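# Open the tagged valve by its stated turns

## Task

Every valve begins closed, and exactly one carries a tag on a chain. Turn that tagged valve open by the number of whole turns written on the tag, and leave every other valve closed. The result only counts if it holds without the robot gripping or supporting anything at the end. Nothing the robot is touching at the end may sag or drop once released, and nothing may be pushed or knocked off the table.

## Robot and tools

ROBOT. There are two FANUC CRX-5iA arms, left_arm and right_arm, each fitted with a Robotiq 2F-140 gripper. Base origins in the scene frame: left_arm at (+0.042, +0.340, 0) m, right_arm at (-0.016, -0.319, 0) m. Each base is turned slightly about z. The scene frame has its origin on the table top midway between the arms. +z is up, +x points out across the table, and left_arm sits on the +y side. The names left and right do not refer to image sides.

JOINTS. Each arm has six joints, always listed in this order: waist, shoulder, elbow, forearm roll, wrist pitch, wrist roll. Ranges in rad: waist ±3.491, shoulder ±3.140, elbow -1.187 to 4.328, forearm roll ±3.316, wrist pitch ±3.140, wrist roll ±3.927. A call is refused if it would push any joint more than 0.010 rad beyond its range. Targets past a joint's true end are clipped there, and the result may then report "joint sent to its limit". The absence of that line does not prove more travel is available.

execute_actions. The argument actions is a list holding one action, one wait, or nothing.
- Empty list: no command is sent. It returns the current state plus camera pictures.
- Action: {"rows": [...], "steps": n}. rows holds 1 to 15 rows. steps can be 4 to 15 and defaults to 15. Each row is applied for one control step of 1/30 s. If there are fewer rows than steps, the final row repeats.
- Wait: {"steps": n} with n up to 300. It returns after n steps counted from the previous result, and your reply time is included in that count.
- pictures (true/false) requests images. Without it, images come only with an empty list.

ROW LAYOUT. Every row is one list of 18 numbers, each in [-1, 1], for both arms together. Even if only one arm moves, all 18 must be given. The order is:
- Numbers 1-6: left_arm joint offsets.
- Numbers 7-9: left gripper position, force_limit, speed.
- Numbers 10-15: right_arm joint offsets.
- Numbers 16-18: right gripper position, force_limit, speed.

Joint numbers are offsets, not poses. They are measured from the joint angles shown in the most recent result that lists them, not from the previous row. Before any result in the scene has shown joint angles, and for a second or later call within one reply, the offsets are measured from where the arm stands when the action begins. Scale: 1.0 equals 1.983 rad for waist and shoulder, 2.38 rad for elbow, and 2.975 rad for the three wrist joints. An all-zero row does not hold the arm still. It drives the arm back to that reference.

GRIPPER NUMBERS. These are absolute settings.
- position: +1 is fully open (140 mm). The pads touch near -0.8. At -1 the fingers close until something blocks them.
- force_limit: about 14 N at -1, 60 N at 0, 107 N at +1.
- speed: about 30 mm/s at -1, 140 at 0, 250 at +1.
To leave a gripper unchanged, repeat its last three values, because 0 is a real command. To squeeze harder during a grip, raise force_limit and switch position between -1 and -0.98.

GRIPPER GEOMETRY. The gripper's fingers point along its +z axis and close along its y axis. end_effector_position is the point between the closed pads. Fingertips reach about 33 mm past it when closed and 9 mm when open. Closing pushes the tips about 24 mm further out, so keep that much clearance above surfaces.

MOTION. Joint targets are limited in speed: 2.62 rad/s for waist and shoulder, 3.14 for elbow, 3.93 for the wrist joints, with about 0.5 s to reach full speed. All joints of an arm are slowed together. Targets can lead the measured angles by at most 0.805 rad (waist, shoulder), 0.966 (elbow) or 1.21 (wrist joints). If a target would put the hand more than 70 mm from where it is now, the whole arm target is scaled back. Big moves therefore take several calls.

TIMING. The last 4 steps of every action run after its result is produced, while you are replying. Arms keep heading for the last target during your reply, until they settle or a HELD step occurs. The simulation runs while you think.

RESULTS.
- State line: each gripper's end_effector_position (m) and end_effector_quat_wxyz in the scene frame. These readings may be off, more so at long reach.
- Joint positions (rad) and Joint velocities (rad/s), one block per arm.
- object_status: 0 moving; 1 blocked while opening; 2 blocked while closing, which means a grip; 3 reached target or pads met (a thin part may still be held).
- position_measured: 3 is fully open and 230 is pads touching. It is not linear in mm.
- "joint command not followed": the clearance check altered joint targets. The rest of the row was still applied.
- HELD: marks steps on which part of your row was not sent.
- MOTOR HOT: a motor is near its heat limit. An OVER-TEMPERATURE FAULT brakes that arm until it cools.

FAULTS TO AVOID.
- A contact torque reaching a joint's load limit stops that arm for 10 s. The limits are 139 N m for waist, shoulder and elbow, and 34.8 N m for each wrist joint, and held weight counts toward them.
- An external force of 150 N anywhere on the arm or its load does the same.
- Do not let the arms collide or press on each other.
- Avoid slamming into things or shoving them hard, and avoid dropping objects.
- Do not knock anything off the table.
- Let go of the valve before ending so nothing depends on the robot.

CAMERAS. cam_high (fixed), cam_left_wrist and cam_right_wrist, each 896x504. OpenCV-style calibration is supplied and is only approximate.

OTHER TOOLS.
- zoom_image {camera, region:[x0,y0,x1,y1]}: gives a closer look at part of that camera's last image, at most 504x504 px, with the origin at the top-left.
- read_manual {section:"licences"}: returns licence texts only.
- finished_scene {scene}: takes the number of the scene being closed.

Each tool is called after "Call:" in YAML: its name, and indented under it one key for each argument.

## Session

Call:
execute_actions:
  actions: []

Scene clock: 0.00 s of 5350.00 s.
left_arm: end_effector_position=(+0.1882, +0.8235, +0.2939) position_measured=3 object_status=3 end_effector_quat_wxyz=(-0.418, +0.755, -0.451, +0.226) | right_arm: end_effector_position=(+0.4768, -0.2356, +0.2708) position_measured=3 object_status=3 end_effector_quat_wxyz=(+0.001, +0.997, +0.083, -0.002)
Joint positions: left_arm=[ 1.984 -0.224 -0.698  1.054 -1.294 -2.003] | right_arm=[ 0.263  0.137  0.221  0.    -1.66   1.306]
Joint velocities: left_arm=[ 0.    -0.001 -0.     0.001 -0.    -0.   ] | right_arm=[-0.     0.     0.    -0.     0.002 -0.001]
camera_calibration (this result's frames):
cam_left_wrist: T_world_to_cam=[[-0.512994, -0.270877, -0.814532, 0.546807], [-0.757361, 0.589463, 0.280958, -0.418561], [0.404032, 0.761025, -0.507542, -0.358209], [0, 0, 0, 1]] pos_world=[0.108235, 0.667449, 0.381184]

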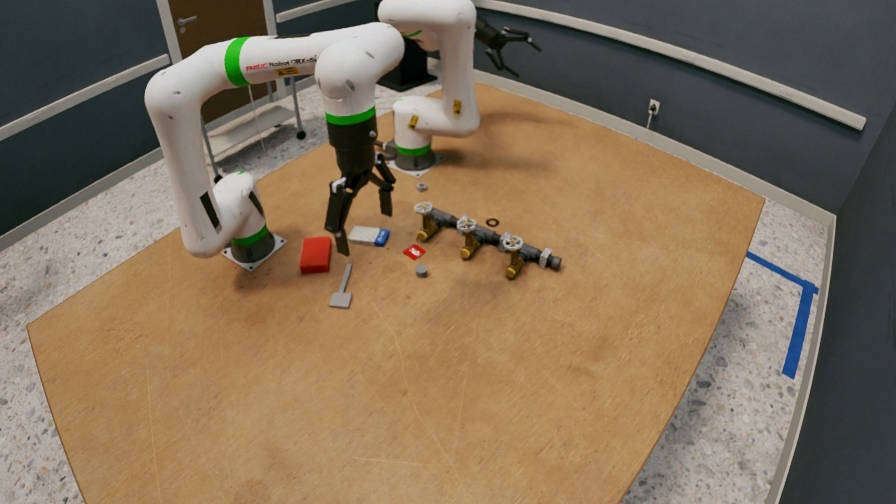

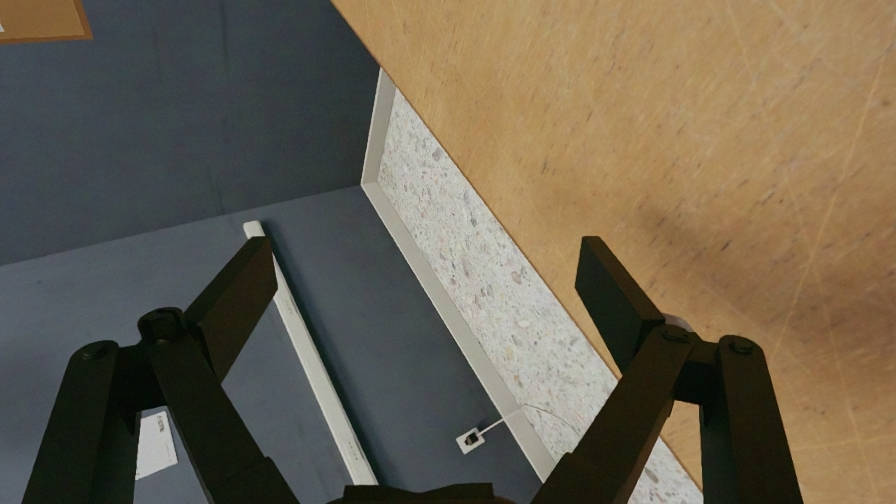

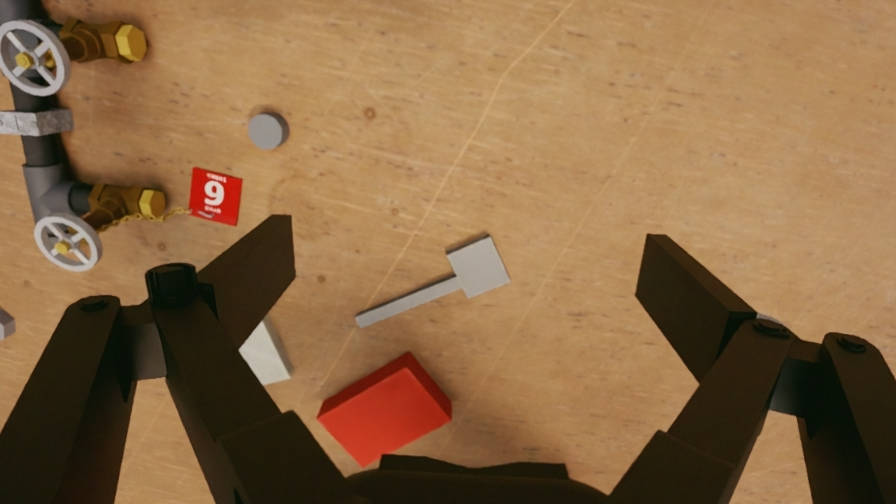

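Call:
zoom_image:
  camera: "cam_right_wrist"
  region: [0, 0, 300, 300]

Call:
zoom_image:
  camera: "cam_high"
  region: [390, 170, 580, 300]

Region (0, 0, 300, 300) of cam_right_wrist's 896x504 image, scaled by 1.680, with more detail than that image has.

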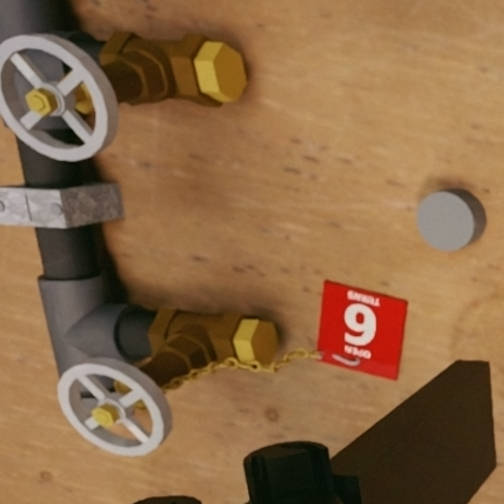

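Region (390, 170, 580, 300) of cam_high's 896x504 image, scaled by 2.653, with more detail than that image has; it fills the top 345 rows of this view, and the rest is white.

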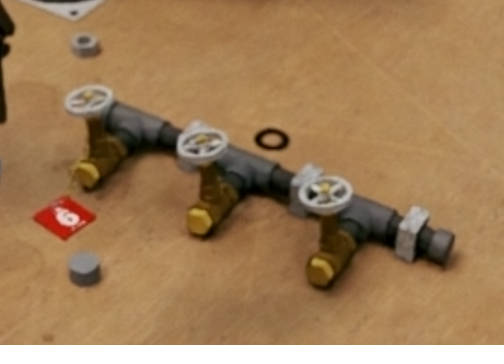

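Call:
execute_actions:
  actions:
    - {"rows":[[0,0,0,0,0,0,1,0,0,0.3114,0.042,-0.038,0,0.060,-0.674,0.3,0,0.5]],"steps":15}

Call:
execute_actions:
  actions:
    - {"steps":18}
  pictures: true

Scene clock: 1.30 s of 5350.00 s.
left_arm: end_effector_position=(+0.1882, +0.8235, +0.2939) position_measured=3 object_status=3 end_effector_quat_wxyz=(-0.418, +0.755, -0.451, +0.226) | right_arm: end_effector_position=(+0.4647, -0.1473, +0.2490) position_measured=91 object_status=0 end_effector_quat_wxyz=(+0.001, +1.000, -0.011, -0.001)
Joint positions: left_arm=[ 1.984 -0.224 -0.698  1.054 -1.294 -2.003] | right_arm=[ 0.433  0.16   0.196  0.    -1.611  0.947]
Joint velocities: left_arm=[-0.001  0.001  0.    -0.     0.    -0.001] | right_arm=[ 0.649  0.088 -0.095 -0.001  0.186 -1.582]
Steps of this call (steps 1 to 28: nothing new was sent; steps 29 to 39: the first 11 steps of this action). Readings (joint positions | what the end effector reports):
29: left_arm=[1.984 -0.224 -0.698 1.054 -1.294 -2.003] | right_arm=[0.263 0.137 0.221 0.000 -1.660 1.306] | left_arm position_measured=3 object_status=3 | right_arm position_measured=3 object_status=0
30: left_arm=[1.984 -0.224 -0.698 1.054 -1.294 -2.003] | right_arm=[0.265 0.137 0.221 0.000 -1.659 1.302] | left_arm position_measured=3 object_status=3 | right_arm position_measured=6 object_status=0
32: left_arm=[1.984 -0.224 -0.698 1.054 -1.294 -2.003] | right_arm=[0.282 0.139 0.218 0.000 -1.654 1.269] | left_arm position_measured=3 object_status=3 | right_arm position_measured=28 object_status=0
36: left_arm=[1.984 -0.224 -0.698 1.054 -1.294 -2.003] | right_arm=[0.365 0.150 0.206 0.000 -1.630 1.103] | left_arm position_measured=3 object_status=3 | right_arm position_measured=70 object_status=0
39: the state above

Scene clock: 1.90 s of 5350.00 s.
left_arm: end_effector_position=(+0.1882, +0.8235, +0.2939) position_measured=3 object_status=3 end_effector_quat_wxyz=(-0.418, +0.755, -0.451, +0.226) | right_arm: end_effector_position=(+0.3895, +0.0206, +0.2038) position_measured=91 object_status=3 end_effector_quat_wxyz=(+0.000, +0.900, -0.437, -0.000)
Joint positions: left_arm=[ 1.984 -0.224 -0.698  1.054 -1.294 -2.003] | right_arm=[ 0.777  0.206  0.145  0.    -1.511 -0.278]
Joint velocities: left_arm=[-0.001  0.     0.    -0.    -0.    -0.001] | right_arm=[ 0.536  0.073 -0.079  0.001  0.152 -2.165]
Kept back: nothing.
Steps of this call (steps 1 to 4: the last 4 steps of your previous action; steps 5 to 18: the robot went on to your last target). Readings (joint positions | what the end effector reports):
1: left_arm=[1.984 -0.224 -0.698 1.054 -1.294 -2.003] | right_arm=[0.454 0.162 0.193 0.000 -1.604 0.892] | left_arm position_measured=3 object_status=3 | right_arm position_measured=91 object_status=0
2: left_arm=[1.984 -0.224 -0.698 1.054 -1.294 -2.003] | right_arm=[0.476 0.165 0.190 0.000 -1.598 0.836] | left_arm position_measured=3 object_status=3 | right_arm position_measured=91 object_status=0
4: left_arm=[1.984 -0.224 -0.698 1.054 -1.294 -2.003] | right_arm=[0.517 0.171 0.184 0.000 -1.586 0.718] | left_arm position_measured=3 object_status=3 | right_arm position_measured=91 object_status=0
8: left_arm=[1.984 -0.224 -0.698 1.054 -1.294 -2.003] | right_arm=[0.596 0.182 0.172 0.000 -1.563 0.458] | left_arm position_measured=3 object_status=3 | right_arm position_measured=91 object_status=3
18: the state above
camera_calibration (this result's frames):
cam_left_wrist: T_world_to_cam=[[-0.512994, -0.270877, -0.814532, 0.546807], [-0.757361, 0.589463, 0.280958, -0.418561], [0.404032, 0.761025, -0.507543, -0.358208], [0, 0, 0, 1]] pos_world=[0.108235, 0.667449, 0.381184]
cam_right_wrist: T_world_to_cam=[[-0.760089, -0.647709, -0.0523217, 0.329668], [-0.621791, 0.701552, 0.34814, 0.161489], [-0.188787, 0.29715, -0.935981, 0.447932], [0, 0, 0, 1]] pos_world=[0.435553, -0.0328674, 0.380284]

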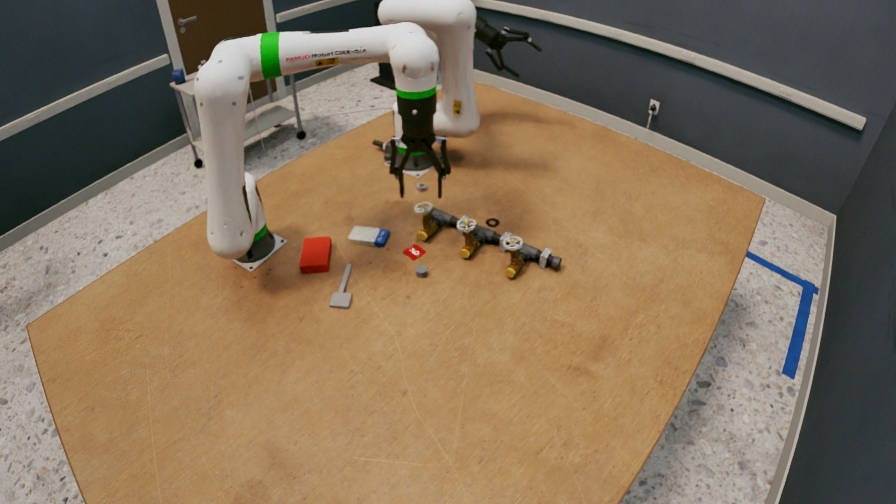

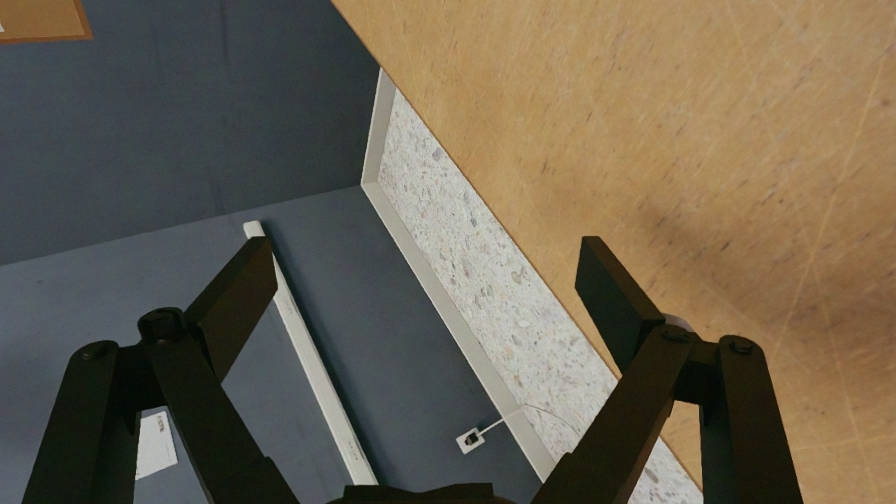

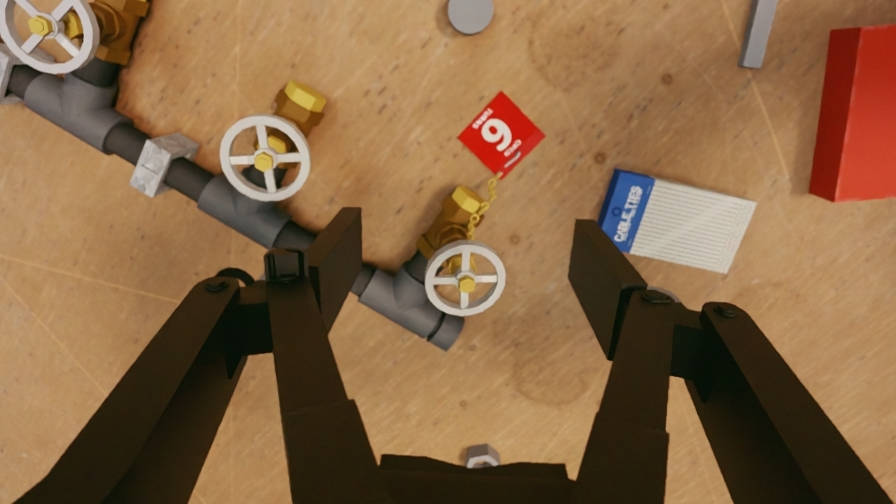

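Call:
execute_actions:
  actions:
    - {"steps":8}
  pictures: true

Call:
zoom_image:
  camera: "cam_right_wrist"
  region: [360, 60, 600, 300]

Scene clock: 2.17 s of 5350.00 s.
left_arm: end_effector_position=(+0.1882, +0.8235, +0.2939) position_measured=3 object_status=3 end_effector_quat_wxyz=(-0.418, +0.755, -0.451, +0.226) | right_arm: end_effector_position=(+0.3564, +0.0629, +0.1907) position_measured=91 object_status=3 end_effector_quat_wxyz=(-0.000, +0.823, -0.568, +0.000)
Joint positions: left_arm=[ 1.984 -0.224 -0.698  1.054 -1.294 -2.003] | right_arm=[ 0.876  0.219  0.131  0.    -1.482 -0.681]
Joint velocities: left_arm=[-0.001 -0.001  0.     0.001 -0.     0.002] | right_arm=[ 0.125  0.017 -0.018 -0.     0.038 -0.51 ]
Kept back: nothing.
Steps of this call (steps 1 to 8: the robot went on to your last target). Readings (joint positions | what the end effector reports):
1: left_arm=[1.984 -0.224 -0.698 1.054 -1.294 -2.003] | right_arm=[0.795 0.208 0.143 0.000 -1.506 -0.352] | left_arm position_measured=3 object_status=3 | right_arm position_measured=91 object_status=3
2: left_arm=[1.984 -0.224 -0.698 1.054 -1.294 -2.003] | right_arm=[0.813 0.211 0.140 0.000 -1.501 -0.422] | left_arm position_measured=3 object_status=3 | right_arm position_measured=91 object_status=3
4: left_arm=[1.984 -0.224 -0.698 1.054 -1.294 -2.003] | right_arm=[0.842 0.215 0.136 0.000 -1.492 -0.542] | left_arm position_measured=3 object_status=3 | right_arm position_measured=91 object_status=3
8: the state above
camera_calibration (this result's frames):
cam_left_wrist: T_world_to_cam=[[-0.512994, -0.270877, -0.814532, 0.546807], [-0.757361, 0.589463, 0.280958, -0.418561], [0.404032, 0.761025, -0.507543, -0.358208], [0, 0, 0, 1]] pos_world=[0.108235, 0.667449, 0.381184]
cam_right_wrist: T_world_to_cam=[[-0.9189, -0.390906, -0.0530544, 0.371863], [-0.383902, 0.855165, 0.348299, 0.0212864], [-0.0907819, 0.34042, -0.935881, 0.379225], [0, 0, 0, 1]] pos_world=[0.384304, -0.0019359, 0.367224]

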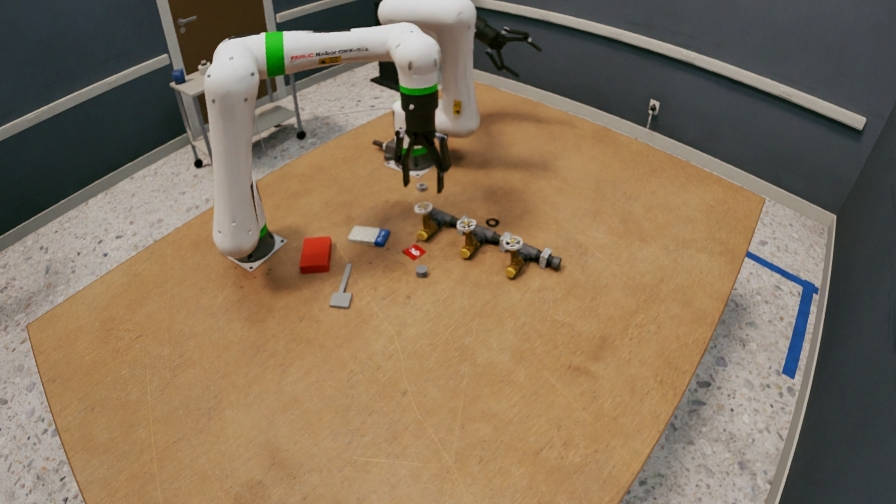

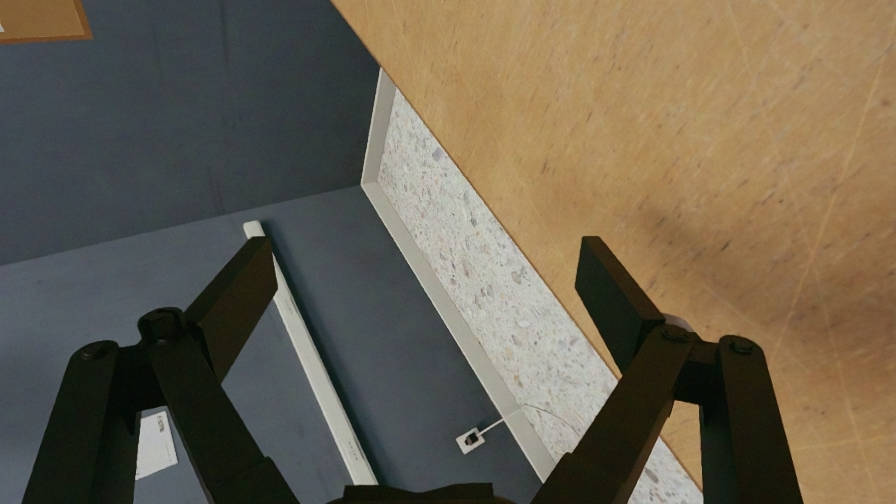

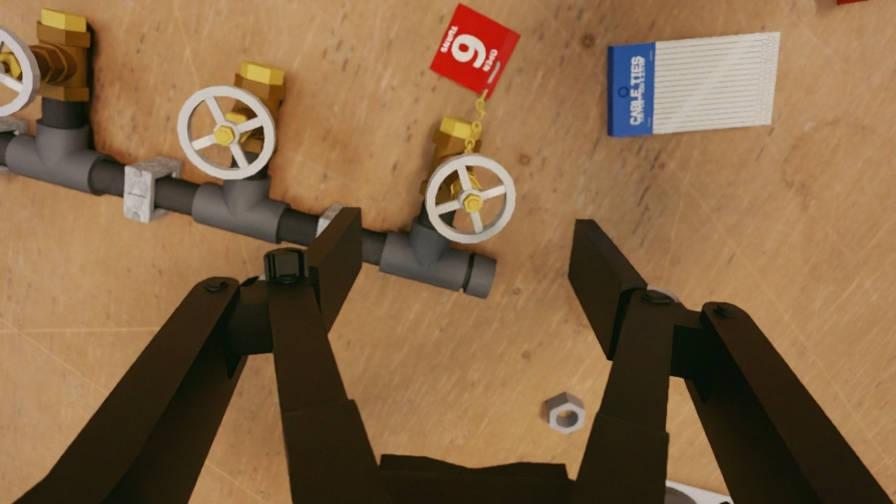

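Region (360, 60, 600, 300) of cam_right_wrist's 896x504 image, scaled by 2.100, with more detail than that image has.

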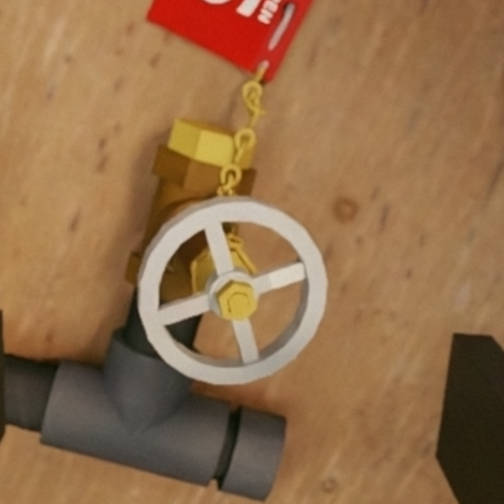

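Call:
zoom_image:
  camera: "cam_right_wrist"
  region: [420, 0, 530, 100]

Call:
execute_actions:
  actions:
    - {"rows":[[0,0,0,0,0,0,1,0,0,0.002,0,0,0,0,-1,0.3,0,0.5]],"steps":15}

Region (420, 0, 530, 100) of cam_right_wrist's 896x504 image, scaled by 4.582, with more detail than that image has; it fills the top 458 rows of this view, and the rest is white.

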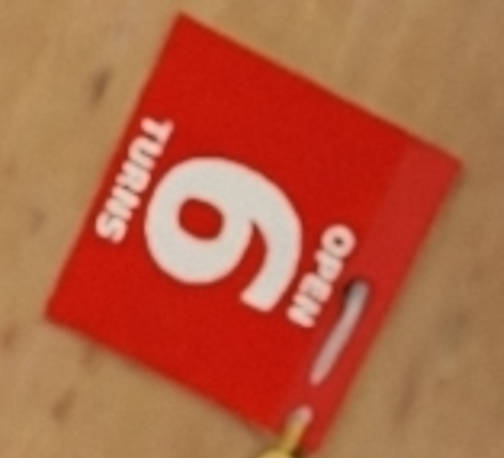

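Scene clock: 2.73 s of 5350.00 s.
left_arm: end_effector_position=(+0.1882, +0.8235, +0.2939) position_measured=3 object_status=3 end_effector_quat_wxyz=(-0.418, +0.755, -0.451, +0.226) | right_arm: end_effector_position=(+0.3548, +0.0646, +0.1901) position_measured=91 object_status=3 end_effector_quat_wxyz=(-0.000, -0.679, +0.734, -0.000)
Joint positions: left_arm=[ 1.984 -0.224 -0.698  1.054 -1.294 -2.003] | right_arm=[ 0.88   0.22   0.13   0.    -1.482 -1.127]
Joint velocities: left_arm=[-0.001  0.002  0.     0.001 -0.     0.001] | right_arm=[-0.001 -0.     0.     0.001 -0.004 -2.537]
Steps of this call (steps 1 to 6: the robot went on to your last target; steps 7 to 17: the first 11 steps of this action). Readings (joint positions | what the end effector reports):
7: left_arm=[1.984 -0.224 -0.698 1.054 -1.294 -2.003] | right_arm=[0.880 0.220 0.130 0.000 -1.481 -0.699] | left_arm position_measured=3 object_status=3 | right_arm position_measured=91 object_status=3
8: left_arm=[1.984 -0.224 -0.698 1.054 -1.294 -2.003] | right_arm=[0.880 0.220 0.130 0.000 -1.481 -0.703] | left_arm position_measured=3 object_status=3 | right_arm position_measured=91 object_status=3
10: left_arm=[1.984 -0.224 -0.698 1.054 -1.294 -2.003] | right_arm=[0.880 0.220 0.130 0.000 -1.481 -0.736] | left_arm position_measured=3 object_status=3 | right_arm position_measured=91 object_status=3
14: left_arm=[1.984 -0.224 -0.698 1.054 -1.294 -2.003] | right_arm=[0.880 0.220 0.130 0.000 -1.481 -0.907] | left_arm position_measured=3 object_status=3 | right_arm position_measured=91 object_status=3
17: the state above

Call:
execute_actions:
  actions:
    - {"rows":[[0,0,0,0,0,0,1,0,0,0,0,0,0,0,-0.912,0.3,0,0.5]],"steps":15}

Call:
execute_actions:
  actions:
    - {"steps":20}
  pictures: true

Call:
zoom_image:
  camera: "cam_right_wrist"
  region: [380, 130, 540, 280]

Scene clock: 3.23 s of 5350.00 s.
left_arm: end_effector_position=(+0.1882, +0.8235, +0.2939) position_measured=3 object_status=3 end_effector_quat_wxyz=(-0.418, +0.755, -0.451, +0.226) | right_arm: end_effector_position=(+0.3549, +0.0645, +0.1905) position_measured=91 object_status=3 end_effector_quat_wxyz=(+0.000, +0.142, +0.990, -0.000)
Joint positions: left_arm=[ 1.984 -0.224 -0.698  1.054 -1.294 -2.003] | right_arm=[ 0.88   0.22   0.131  0.    -1.482 -2.903]
Joint velocities: left_arm=[ 0.001 -0.001  0.     0.003  0.     0.001] | right_arm=[ 0.001  0.    -0.     0.     0.001 -3.617]
Steps of this call (steps 1 to 4: the last 4 steps of your previous action; steps 5 to 15: the first 11 steps of this action). Readings (joint positions | what the end effector reports):
5: left_arm=[1.984 -0.224 -0.698 1.054 -1.294 -2.003] | right_arm=[0.880 0.220 0.131 0.000 -1.482 -1.666] | left_arm position_measured=3 object_status=3 | right_arm position_measured=91 object_status=3
6: left_arm=[1.984 -0.224 -0.698 1.054 -1.294 -2.003] | right_arm=[0.880 0.220 0.131 0.000 -1.482 -1.791] | left_arm position_measured=3 object_status=3 | right_arm position_measured=91 object_status=3
8: left_arm=[1.984 -0.224 -0.698 1.054 -1.294 -2.003] | right_arm=[0.880 0.220 0.131 0.000 -1.482 -2.038] | left_arm position_measured=3 object_status=3 | right_arm position_measured=91 object_status=3
12: left_arm=[1.984 -0.224 -0.698 1.054 -1.294 -2.003] | right_arm=[0.880 0.220 0.131 0.000 -1.482 -2.533] | left_arm position_measured=3 object_status=3 | right_arm position_measured=91 object_status=3
15: the state above

Scene clock: 3.90 s of 5350.00 s.
left_arm: end_effector_position=(+0.1882, +0.8235, +0.2939) position_measured=3 object_status=3 end_effector_quat_wxyz=(-0.418, +0.755, -0.451, +0.226) | right_arm: end_effector_position=(+0.3548, +0.0646, +0.1901) position_measured=91 object_status=3 end_effector_quat_wxyz=(+0.000, +0.573, +0.819, -0.000)
Joint positions: left_arm=[ 1.984 -0.224 -0.698  1.054 -1.294 -2.003] | right_arm=[ 0.88   0.22   0.13   0.    -1.482 -3.84 ]
Joint velocities: left_arm=[0.    0.    0.    0.002 0.    0.001] | right_arm=[-0.     0.    -0.    -0.    -0.    -0.001]
Kept back: nothing.
Steps of this call (steps 1 to 4: the last 4 steps of your previous action; steps 5 to 20: the robot went on to your last target). Readings (joint positions | what the end effector reports):
1: left_arm=[1.984 -0.224 -0.698 1.054 -1.294 -2.003] | right_arm=[0.880 0.220 0.131 0.000 -1.482 -3.024] | left_arm position_measured=3 object_status=3 | right_arm position_measured=91 object_status=3
2: left_arm=[1.984 -0.224 -0.698 1.054 -1.294 -2.003] | right_arm=[0.880 0.220 0.131 0.000 -1.482 -3.138] | left_arm position_measured=3 object_status=3 | right_arm position_measured=91 object_status=3
4: left_arm=[1.984 -0.224 -0.698 1.054 -1.294 -2.003] | right_arm=[0.880 0.220 0.131 0.000 -1.482 -3.341] | left_arm position_measured=3 object_status=3 | right_arm position_measured=91 object_status=3
8: left_arm=[1.984 -0.224 -0.698 1.054 -1.294 -2.003] | right_arm=[0.880 0.220 0.131 0.000 -1.482 -3.644] | left_arm position_measured=3 object_status=3 | right_arm position_measured=91 object_status=3
20: the state above
camera_calibration (this result's frames):
cam_left_wrist: T_world_to_cam=[[-0.512994, -0.270876, -0.814532, 0.546807], [-0.757361, 0.589463, 0.280959, -0.418561], [0.404032, 0.761025, -0.507542, -0.358209], [0, 0, 0, 1]] pos_world=[0.108235, 0.667449, 0.381184]
cam_right_wrist: T_world_to_cam=[[0.924218, 0.378134, -0.0532533, -0.33262], [0.372056, -0.860272, 0.348577, -0.137963], [0.0859965, -0.341974, -0.935766, 0.359321], [0, 0, 0, 1]] pos_world=[0.327843, 0.129968, 0.366618]

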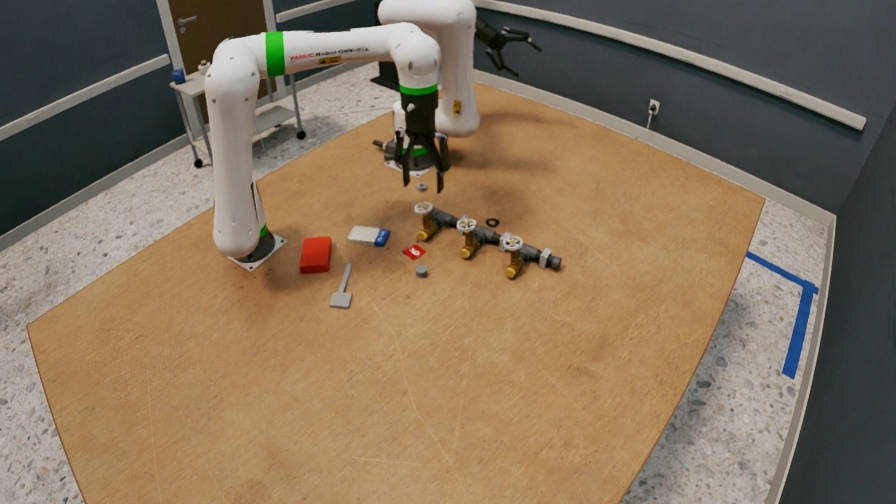

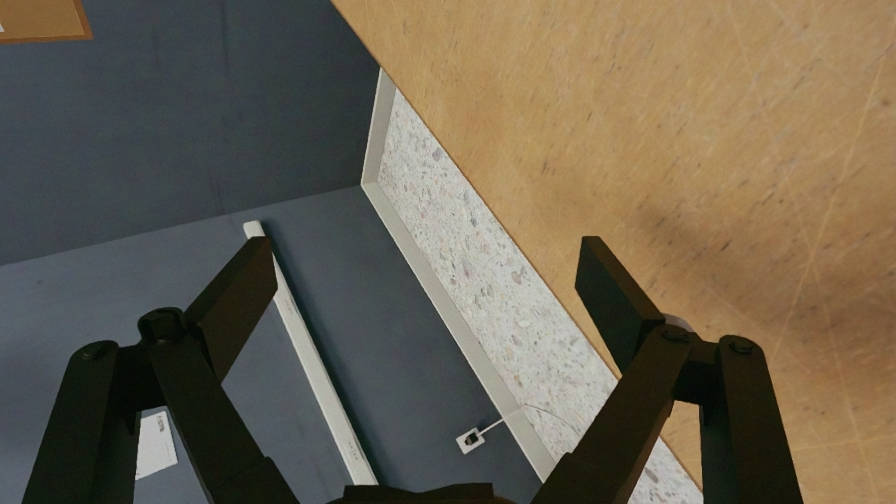

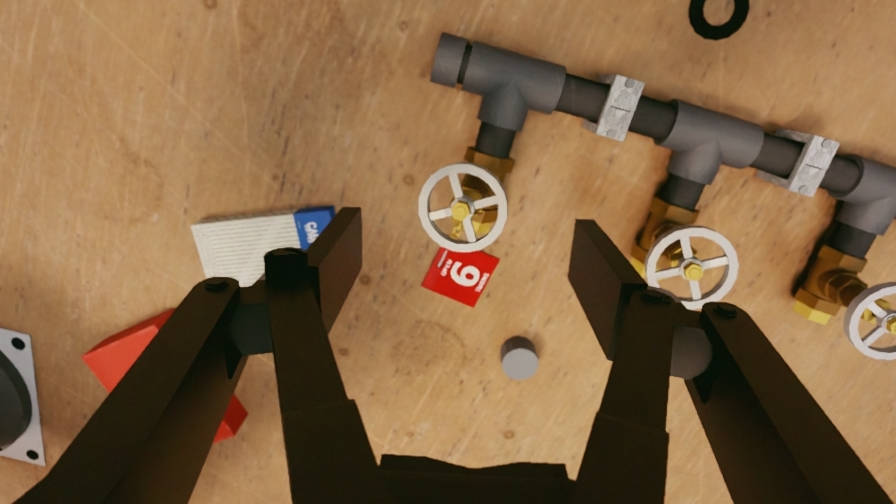

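Region (380, 130, 540, 280) of cam_right_wrist's 896x504 image, scaled by 3.150, with more detail than that image has; it fills the top 472 rows of this view, and the rest is white.

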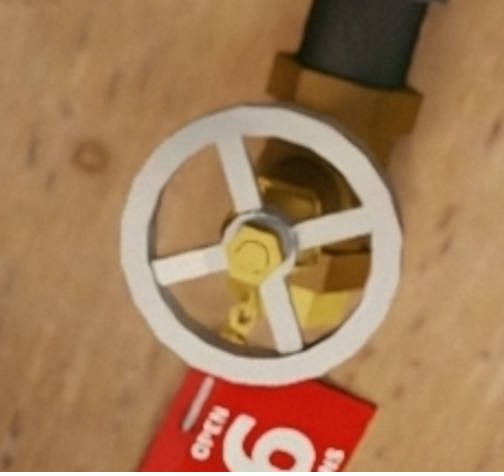

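Call:
execute_actions:
  actions:
    - {"rows":[[0,0,0,0,0,0,1,0,0,-0.0022,0.013,-0.0645,0,0.0605,0,0.3,0,0.5]],"steps":15}

Call:
execute_actions:
  actions:
    - {"steps":8}
  pictures: true

Scene clock: 4.97 s of 5350.00 s.
left_arm: end_effector_position=(+0.1882, +0.8235, +0.2939) position_measured=3 object_status=3 end_effector_quat_wxyz=(-0.418, +0.755, -0.451, +0.226) | right_arm: end_effector_position=(+0.3548, +0.0603, +0.1121) position_measured=91 object_status=3 end_effector_quat_wxyz=(+0.000, +0.575, +0.818, +0.000)
Joint positions: left_arm=[ 1.984 -0.224 -0.698  1.054 -1.294 -2.003] | right_arm=[ 0.876  0.246 -0.023  0.    -1.302 -3.84 ]
Joint velocities: left_arm=[-0.    -0.001 -0.     0.001  0.    -0.001] | right_arm=[-0.    -0.    -0.004  0.     0.019  0.   ]
Steps of this call (steps 1 to 15: the robot went on to your last target; steps 16 to 21: nothing new was sent; steps 22 to 32: the first 11 steps of this action). Readings (joint positions | what the end effector reports):
22: left_arm=[1.984 -0.224 -0.698 1.054 -1.294 -2.003] | right_arm=[0.880 0.220 0.130 0.000 -1.481 -3.840] | left_arm position_measured=3 object_status=3 | right_arm position_measured=91 object_status=3
23: left_arm=[1.984 -0.224 -0.698 1.054 -1.294 -2.003] | right_arm=[0.880 0.220 0.127 0.000 -1.477 -3.840] | left_arm position_measured=3 object_status=3 | right_arm position_measured=91 object_status=3
25: left_arm=[1.984 -0.224 -0.698 1.054 -1.294 -2.003] | right_arm=[0.880 0.225 0.100 0.000 -1.446 -3.840] | left_arm position_measured=3 object_status=3 | right_arm position_measured=91 object_status=3
29: left_arm=[1.984 -0.224 -0.698 1.054 -1.294 -2.003] | right_arm=[0.877 0.242 -0.001 0.000 -1.329 -3.840] | left_arm position_measured=3 object_status=3 | right_arm position_measured=91 object_status=3
32: the state above

Scene clock: 5.23 s of 5350.00 s.
left_arm: end_effector_position=(+0.1882, +0.8235, +0.2939) position_measured=3 object_status=3 end_effector_quat_wxyz=(-0.418, +0.755, -0.451, +0.226) | right_arm: end_effector_position=(+0.3549, +0.0603, +0.1120) position_measured=91 object_status=3 end_effector_quat_wxyz=(+0.000, +0.575, +0.818, +0.000)
Joint positions: left_arm=[ 1.984 -0.224 -0.698  1.054 -1.294 -2.003] | right_arm=[ 0.876  0.246 -0.023  0.    -1.302 -3.84 ]
Joint velocities: left_arm=[-0.001 -0.    -0.     0.001  0.     0.   ] | right_arm=[ 0.    -0.001 -0.001  0.001  0.001  0.   ]
Kept back: nothing.
Steps of this call (steps 1 to 4: the last 4 steps of your previous action; steps 5 to 8: the robot went on to your last target). Readings (joint positions | what the end effector reports):
1: left_arm=[1.984 -0.224 -0.698 1.054 -1.294 -2.003] | right_arm=[0.876 0.246 -0.023 0.000 -1.302 -3.840] | left_arm position_measured=3 object_status=3 | right_arm position_measured=91 object_status=3
2: left_arm=[1.984 -0.224 -0.698 1.054 -1.294 -2.003] | right_arm=[0.876 0.246 -0.023 0.000 -1.302 -3.840] | left_arm position_measured=3 object_status=3 | right_arm position_measured=91 object_status=3
4: left_arm=[1.984 -0.224 -0.698 1.054 -1.294 -2.003] | right_arm=[0.876 0.246 -0.023 0.000 -1.302 -3.840] | left_arm position_measured=3 object_status=3 | right_arm position_measured=91 object_status=3
8: the state above
camera_calibration (this result's frames):
cam_left_wrist: T_world_to_cam=[[-0.512994, -0.270877, -0.814532, 0.546807], [-0.757361, 0.589463, 0.280958, -0.418561], [0.404032, 0.761025, -0.507542, -0.358208], [0, 0, 0, 1]] pos_world=[0.108235, 0.667449, 0.381184]
cam_right_wrist: T_world_to_cam=[[0.925877, 0.374139, -0.0526523, -0.335613], [0.368172, -0.862115, 0.348148, -0.112965], [0.0848636, -0.341727, -0.93596, 0.285088], [0, 0, 0, 1]] pos_world=[0.328133, 0.125599, 0.288488]

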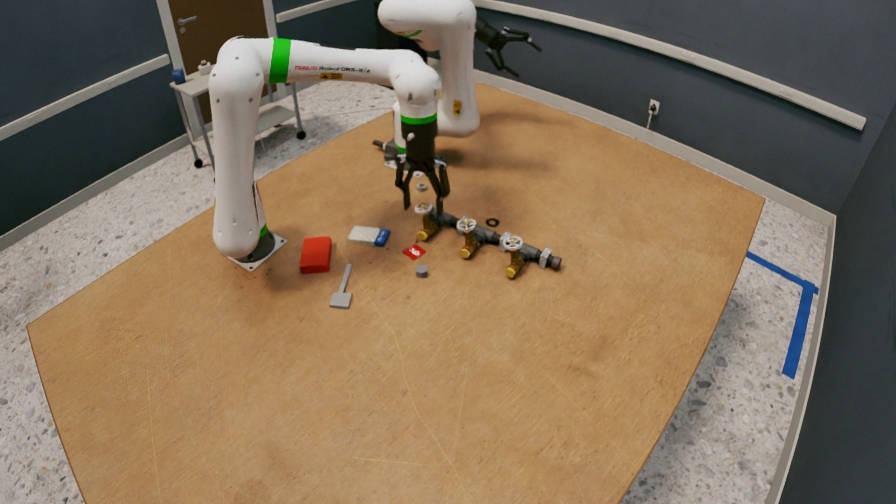

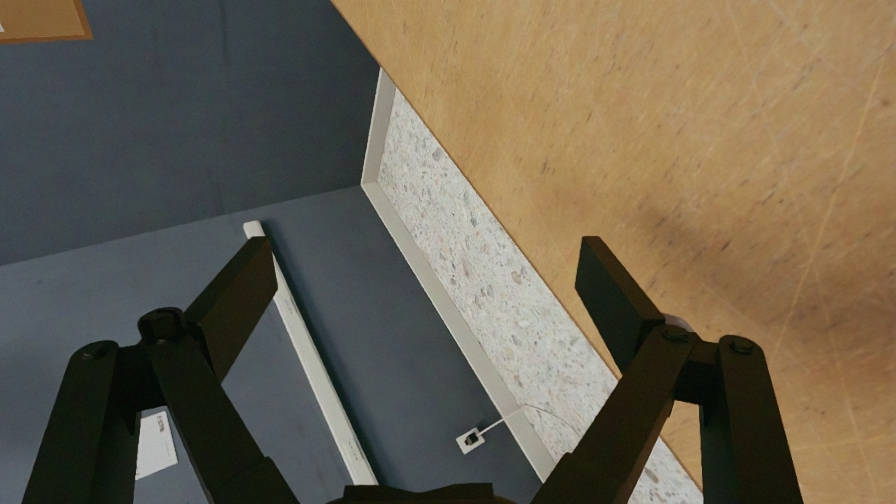

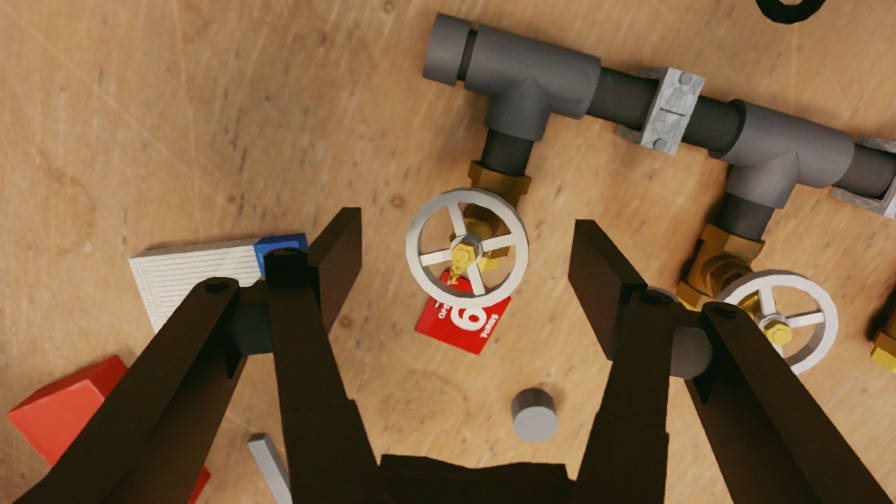

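Call:
execute_actions:
  actions:
    - {"rows":[[0,0,0,0,0,0,1,0,0,0,0,0,0,0,0,-1,1,0.2]],"steps":15}

Call:
execute_actions:
  actions:
    - {"steps":10}
  pictures: true

Call:
zoom_image:
  camera: "cam_right_wrist"
  region: [390, 175, 550, 325]

Scene clock: 5.73 s of 5350.00 s.
left_arm: end_effector_position=(+0.1882, +0.8235, +0.2939) position_measured=3 object_status=3 end_effector_quat_wxyz=(-0.418, +0.755, -0.451, +0.226) | right_arm: end_effector_position=(+0.3549, +0.0603, +0.1120) position_measured=165 object_status=0 end_effector_quat_wxyz=(+0.000, +0.575, +0.818, +0.000)
Joint positions: left_arm=[ 1.984 -0.224 -0.698  1.054 -1.294 -2.003] | right_arm=[ 0.876  0.246 -0.023  0.    -1.302 -3.84 ]
Joint velocities: left_arm=[ 0.     0.001  0.     0.003 -0.     0.001] | right_arm=[-0.    -0.     0.    -0.001  0.001  0.   ]
Steps of this call (steps 1 to 4: the robot went on to your last target; steps 5 to 15: the first 11 steps of this action). Readings (joint positions | what the end effector reports):
5: left_arm=[1.984 -0.224 -0.698 1.054 -1.294 -2.003] | right_arm=[0.876 0.246 -0.023 0.000 -1.302 -3.840] | left_arm position_measured=3 object_status=3 | right_arm position_measured=91 object_status=0
6: left_arm=[1.984 -0.224 -0.698 1.054 -1.294 -2.003] | right_arm=[0.876 0.246 -0.023 0.000 -1.302 -3.840] | left_arm position_measured=3 object_status=3 | right_arm position_measured=94 object_status=0
8: left_arm=[1.984 -0.224 -0.698 1.054 -1.294 -2.003] | right_arm=[0.876 0.246 -0.023 0.000 -1.302 -3.840] | left_arm position_measured=3 object_status=3 | right_arm position_measured=111 object_status=0
12: left_arm=[1.984 -0.224 -0.698 1.054 -1.294 -2.003] | right_arm=[0.876 0.246 -0.023 0.000 -1.302 -3.840] | left_arm position_measured=3 object_status=3 | right_arm position_measured=146 object_status=0
15: the state above

Scene clock: 6.07 s of 5350.00 s.
left_arm: end_effector_position=(+0.1882, +0.8235, +0.2939) position_measured=3 object_status=3 end_effector_quat_wxyz=(-0.418, +0.755, -0.451, +0.226) | right_arm: end_effector_position=(+0.3549, +0.0603, +0.1120) position_measured=165 object_status=2 end_effector_quat_wxyz=(+0.000, +0.575, +0.818, +0.000)
Joint positions: left_arm=[ 1.984 -0.224 -0.698  1.054 -1.294 -2.003] | right_arm=[ 0.876  0.246 -0.023  0.    -1.302 -3.84 ]
Joint velocities: left_arm=[-0. -0.  0.  0.  0.  0.] | right_arm=[-0.     0.     0.     0.    -0.002 -0.001]
Kept back: nothing.
Steps of this call (steps 1 to 4: the last 4 steps of your previous action; steps 5 to 10: the robot went on to your last target). Readings (joint positions | what the end effector reports):
1: left_arm=[1.984 -0.224 -0.698 1.054 -1.294 -2.003] | right_arm=[0.876 0.246 -0.023 0.000 -1.302 -3.840] | left_arm position_measured=3 object_status=3 | right_arm position_measured=165 object_status=0
2: left_arm=[1.984 -0.224 -0.698 1.054 -1.294 -2.003] | right_arm=[0.876 0.246 -0.023 0.000 -1.302 -3.840] | left_arm position_measured=3 object_status=3 | right_arm position_measured=165 object_status=0
4: left_arm=[1.984 -0.224 -0.698 1.054 -1.294 -2.003] | right_arm=[0.876 0.246 -0.023 0.000 -1.302 -3.840] | left_arm position_measured=3 object_status=3 | right_arm position_measured=165 object_status=0
8: left_arm=[1.984 -0.224 -0.698 1.054 -1.294 -2.003] | right_arm=[0.876 0.246 -0.023 0.000 -1.302 -3.840] | left_arm position_measured=3 object_status=3 | right_arm position_measured=165 object_status=2
10: the state above
camera_calibration (this result's frames):
cam_left_wrist: T_world_to_cam=[[-0.512994, -0.270877, -0.814532, 0.546807], [-0.757361, 0.589463, 0.280958, -0.418561], [0.404032, 0.761025, -0.507542, -0.358209], [0, 0, 0, 1]] pos_world=[0.108235, 0.667449, 0.381184]
cam_right_wrist: T_world_to_cam=[[0.92588, 0.374138, -0.0526014, -0.33562], [0.368157, -0.862136, 0.348112, -0.112967], [0.0848923, -0.341675, -0.935976, 0.285104], [0, 0, 0, 1]] pos_world=[0.32813, 0.125588, 0.288522]

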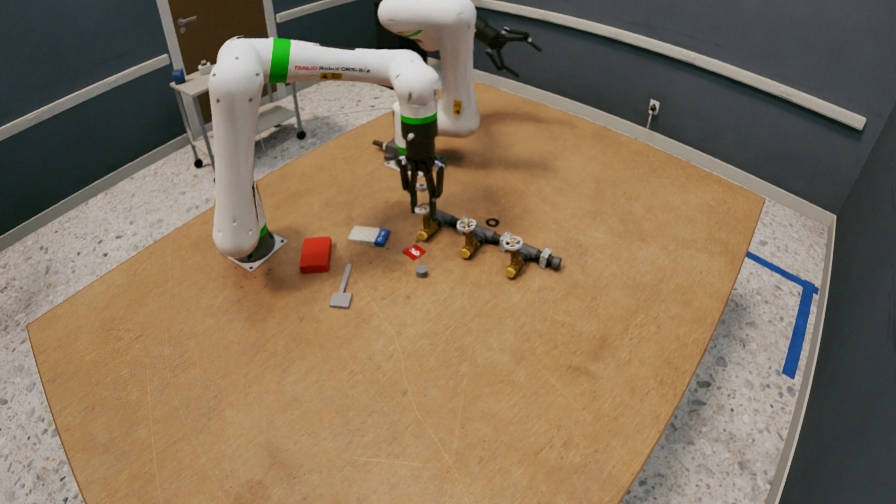

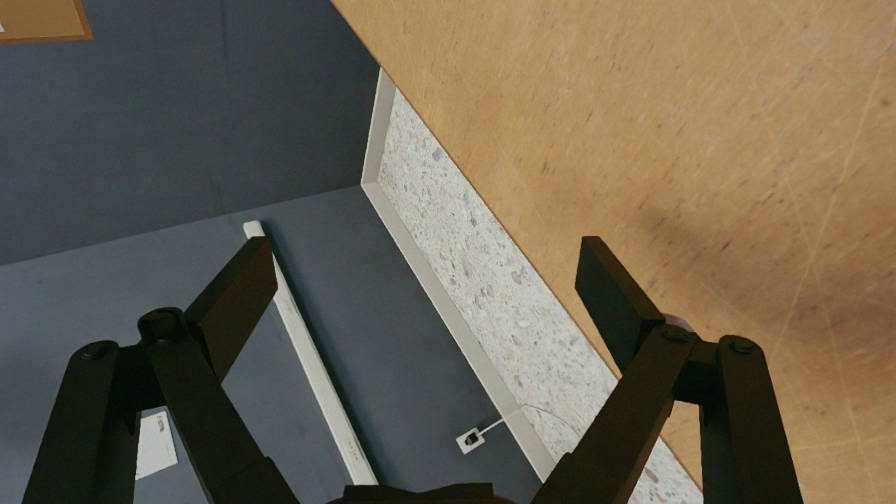

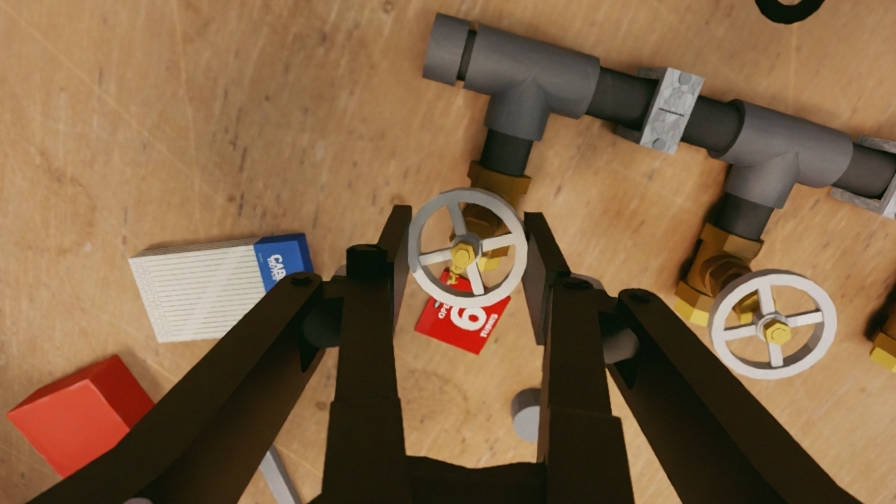

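Region (390, 175, 550, 325) of cam_right_wrist's 896x504 image, scaled by 3.150, with more detail than that image has; it fills the top 472 rows of this view, and the rest is white.

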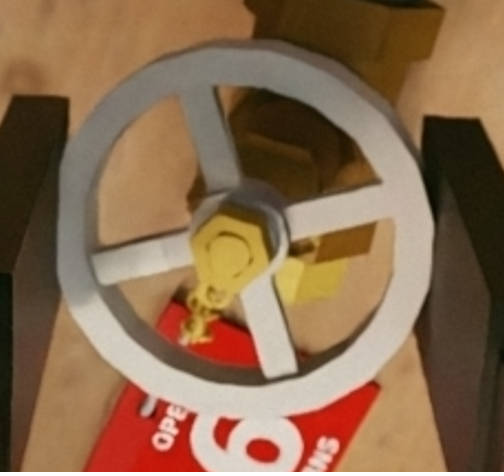

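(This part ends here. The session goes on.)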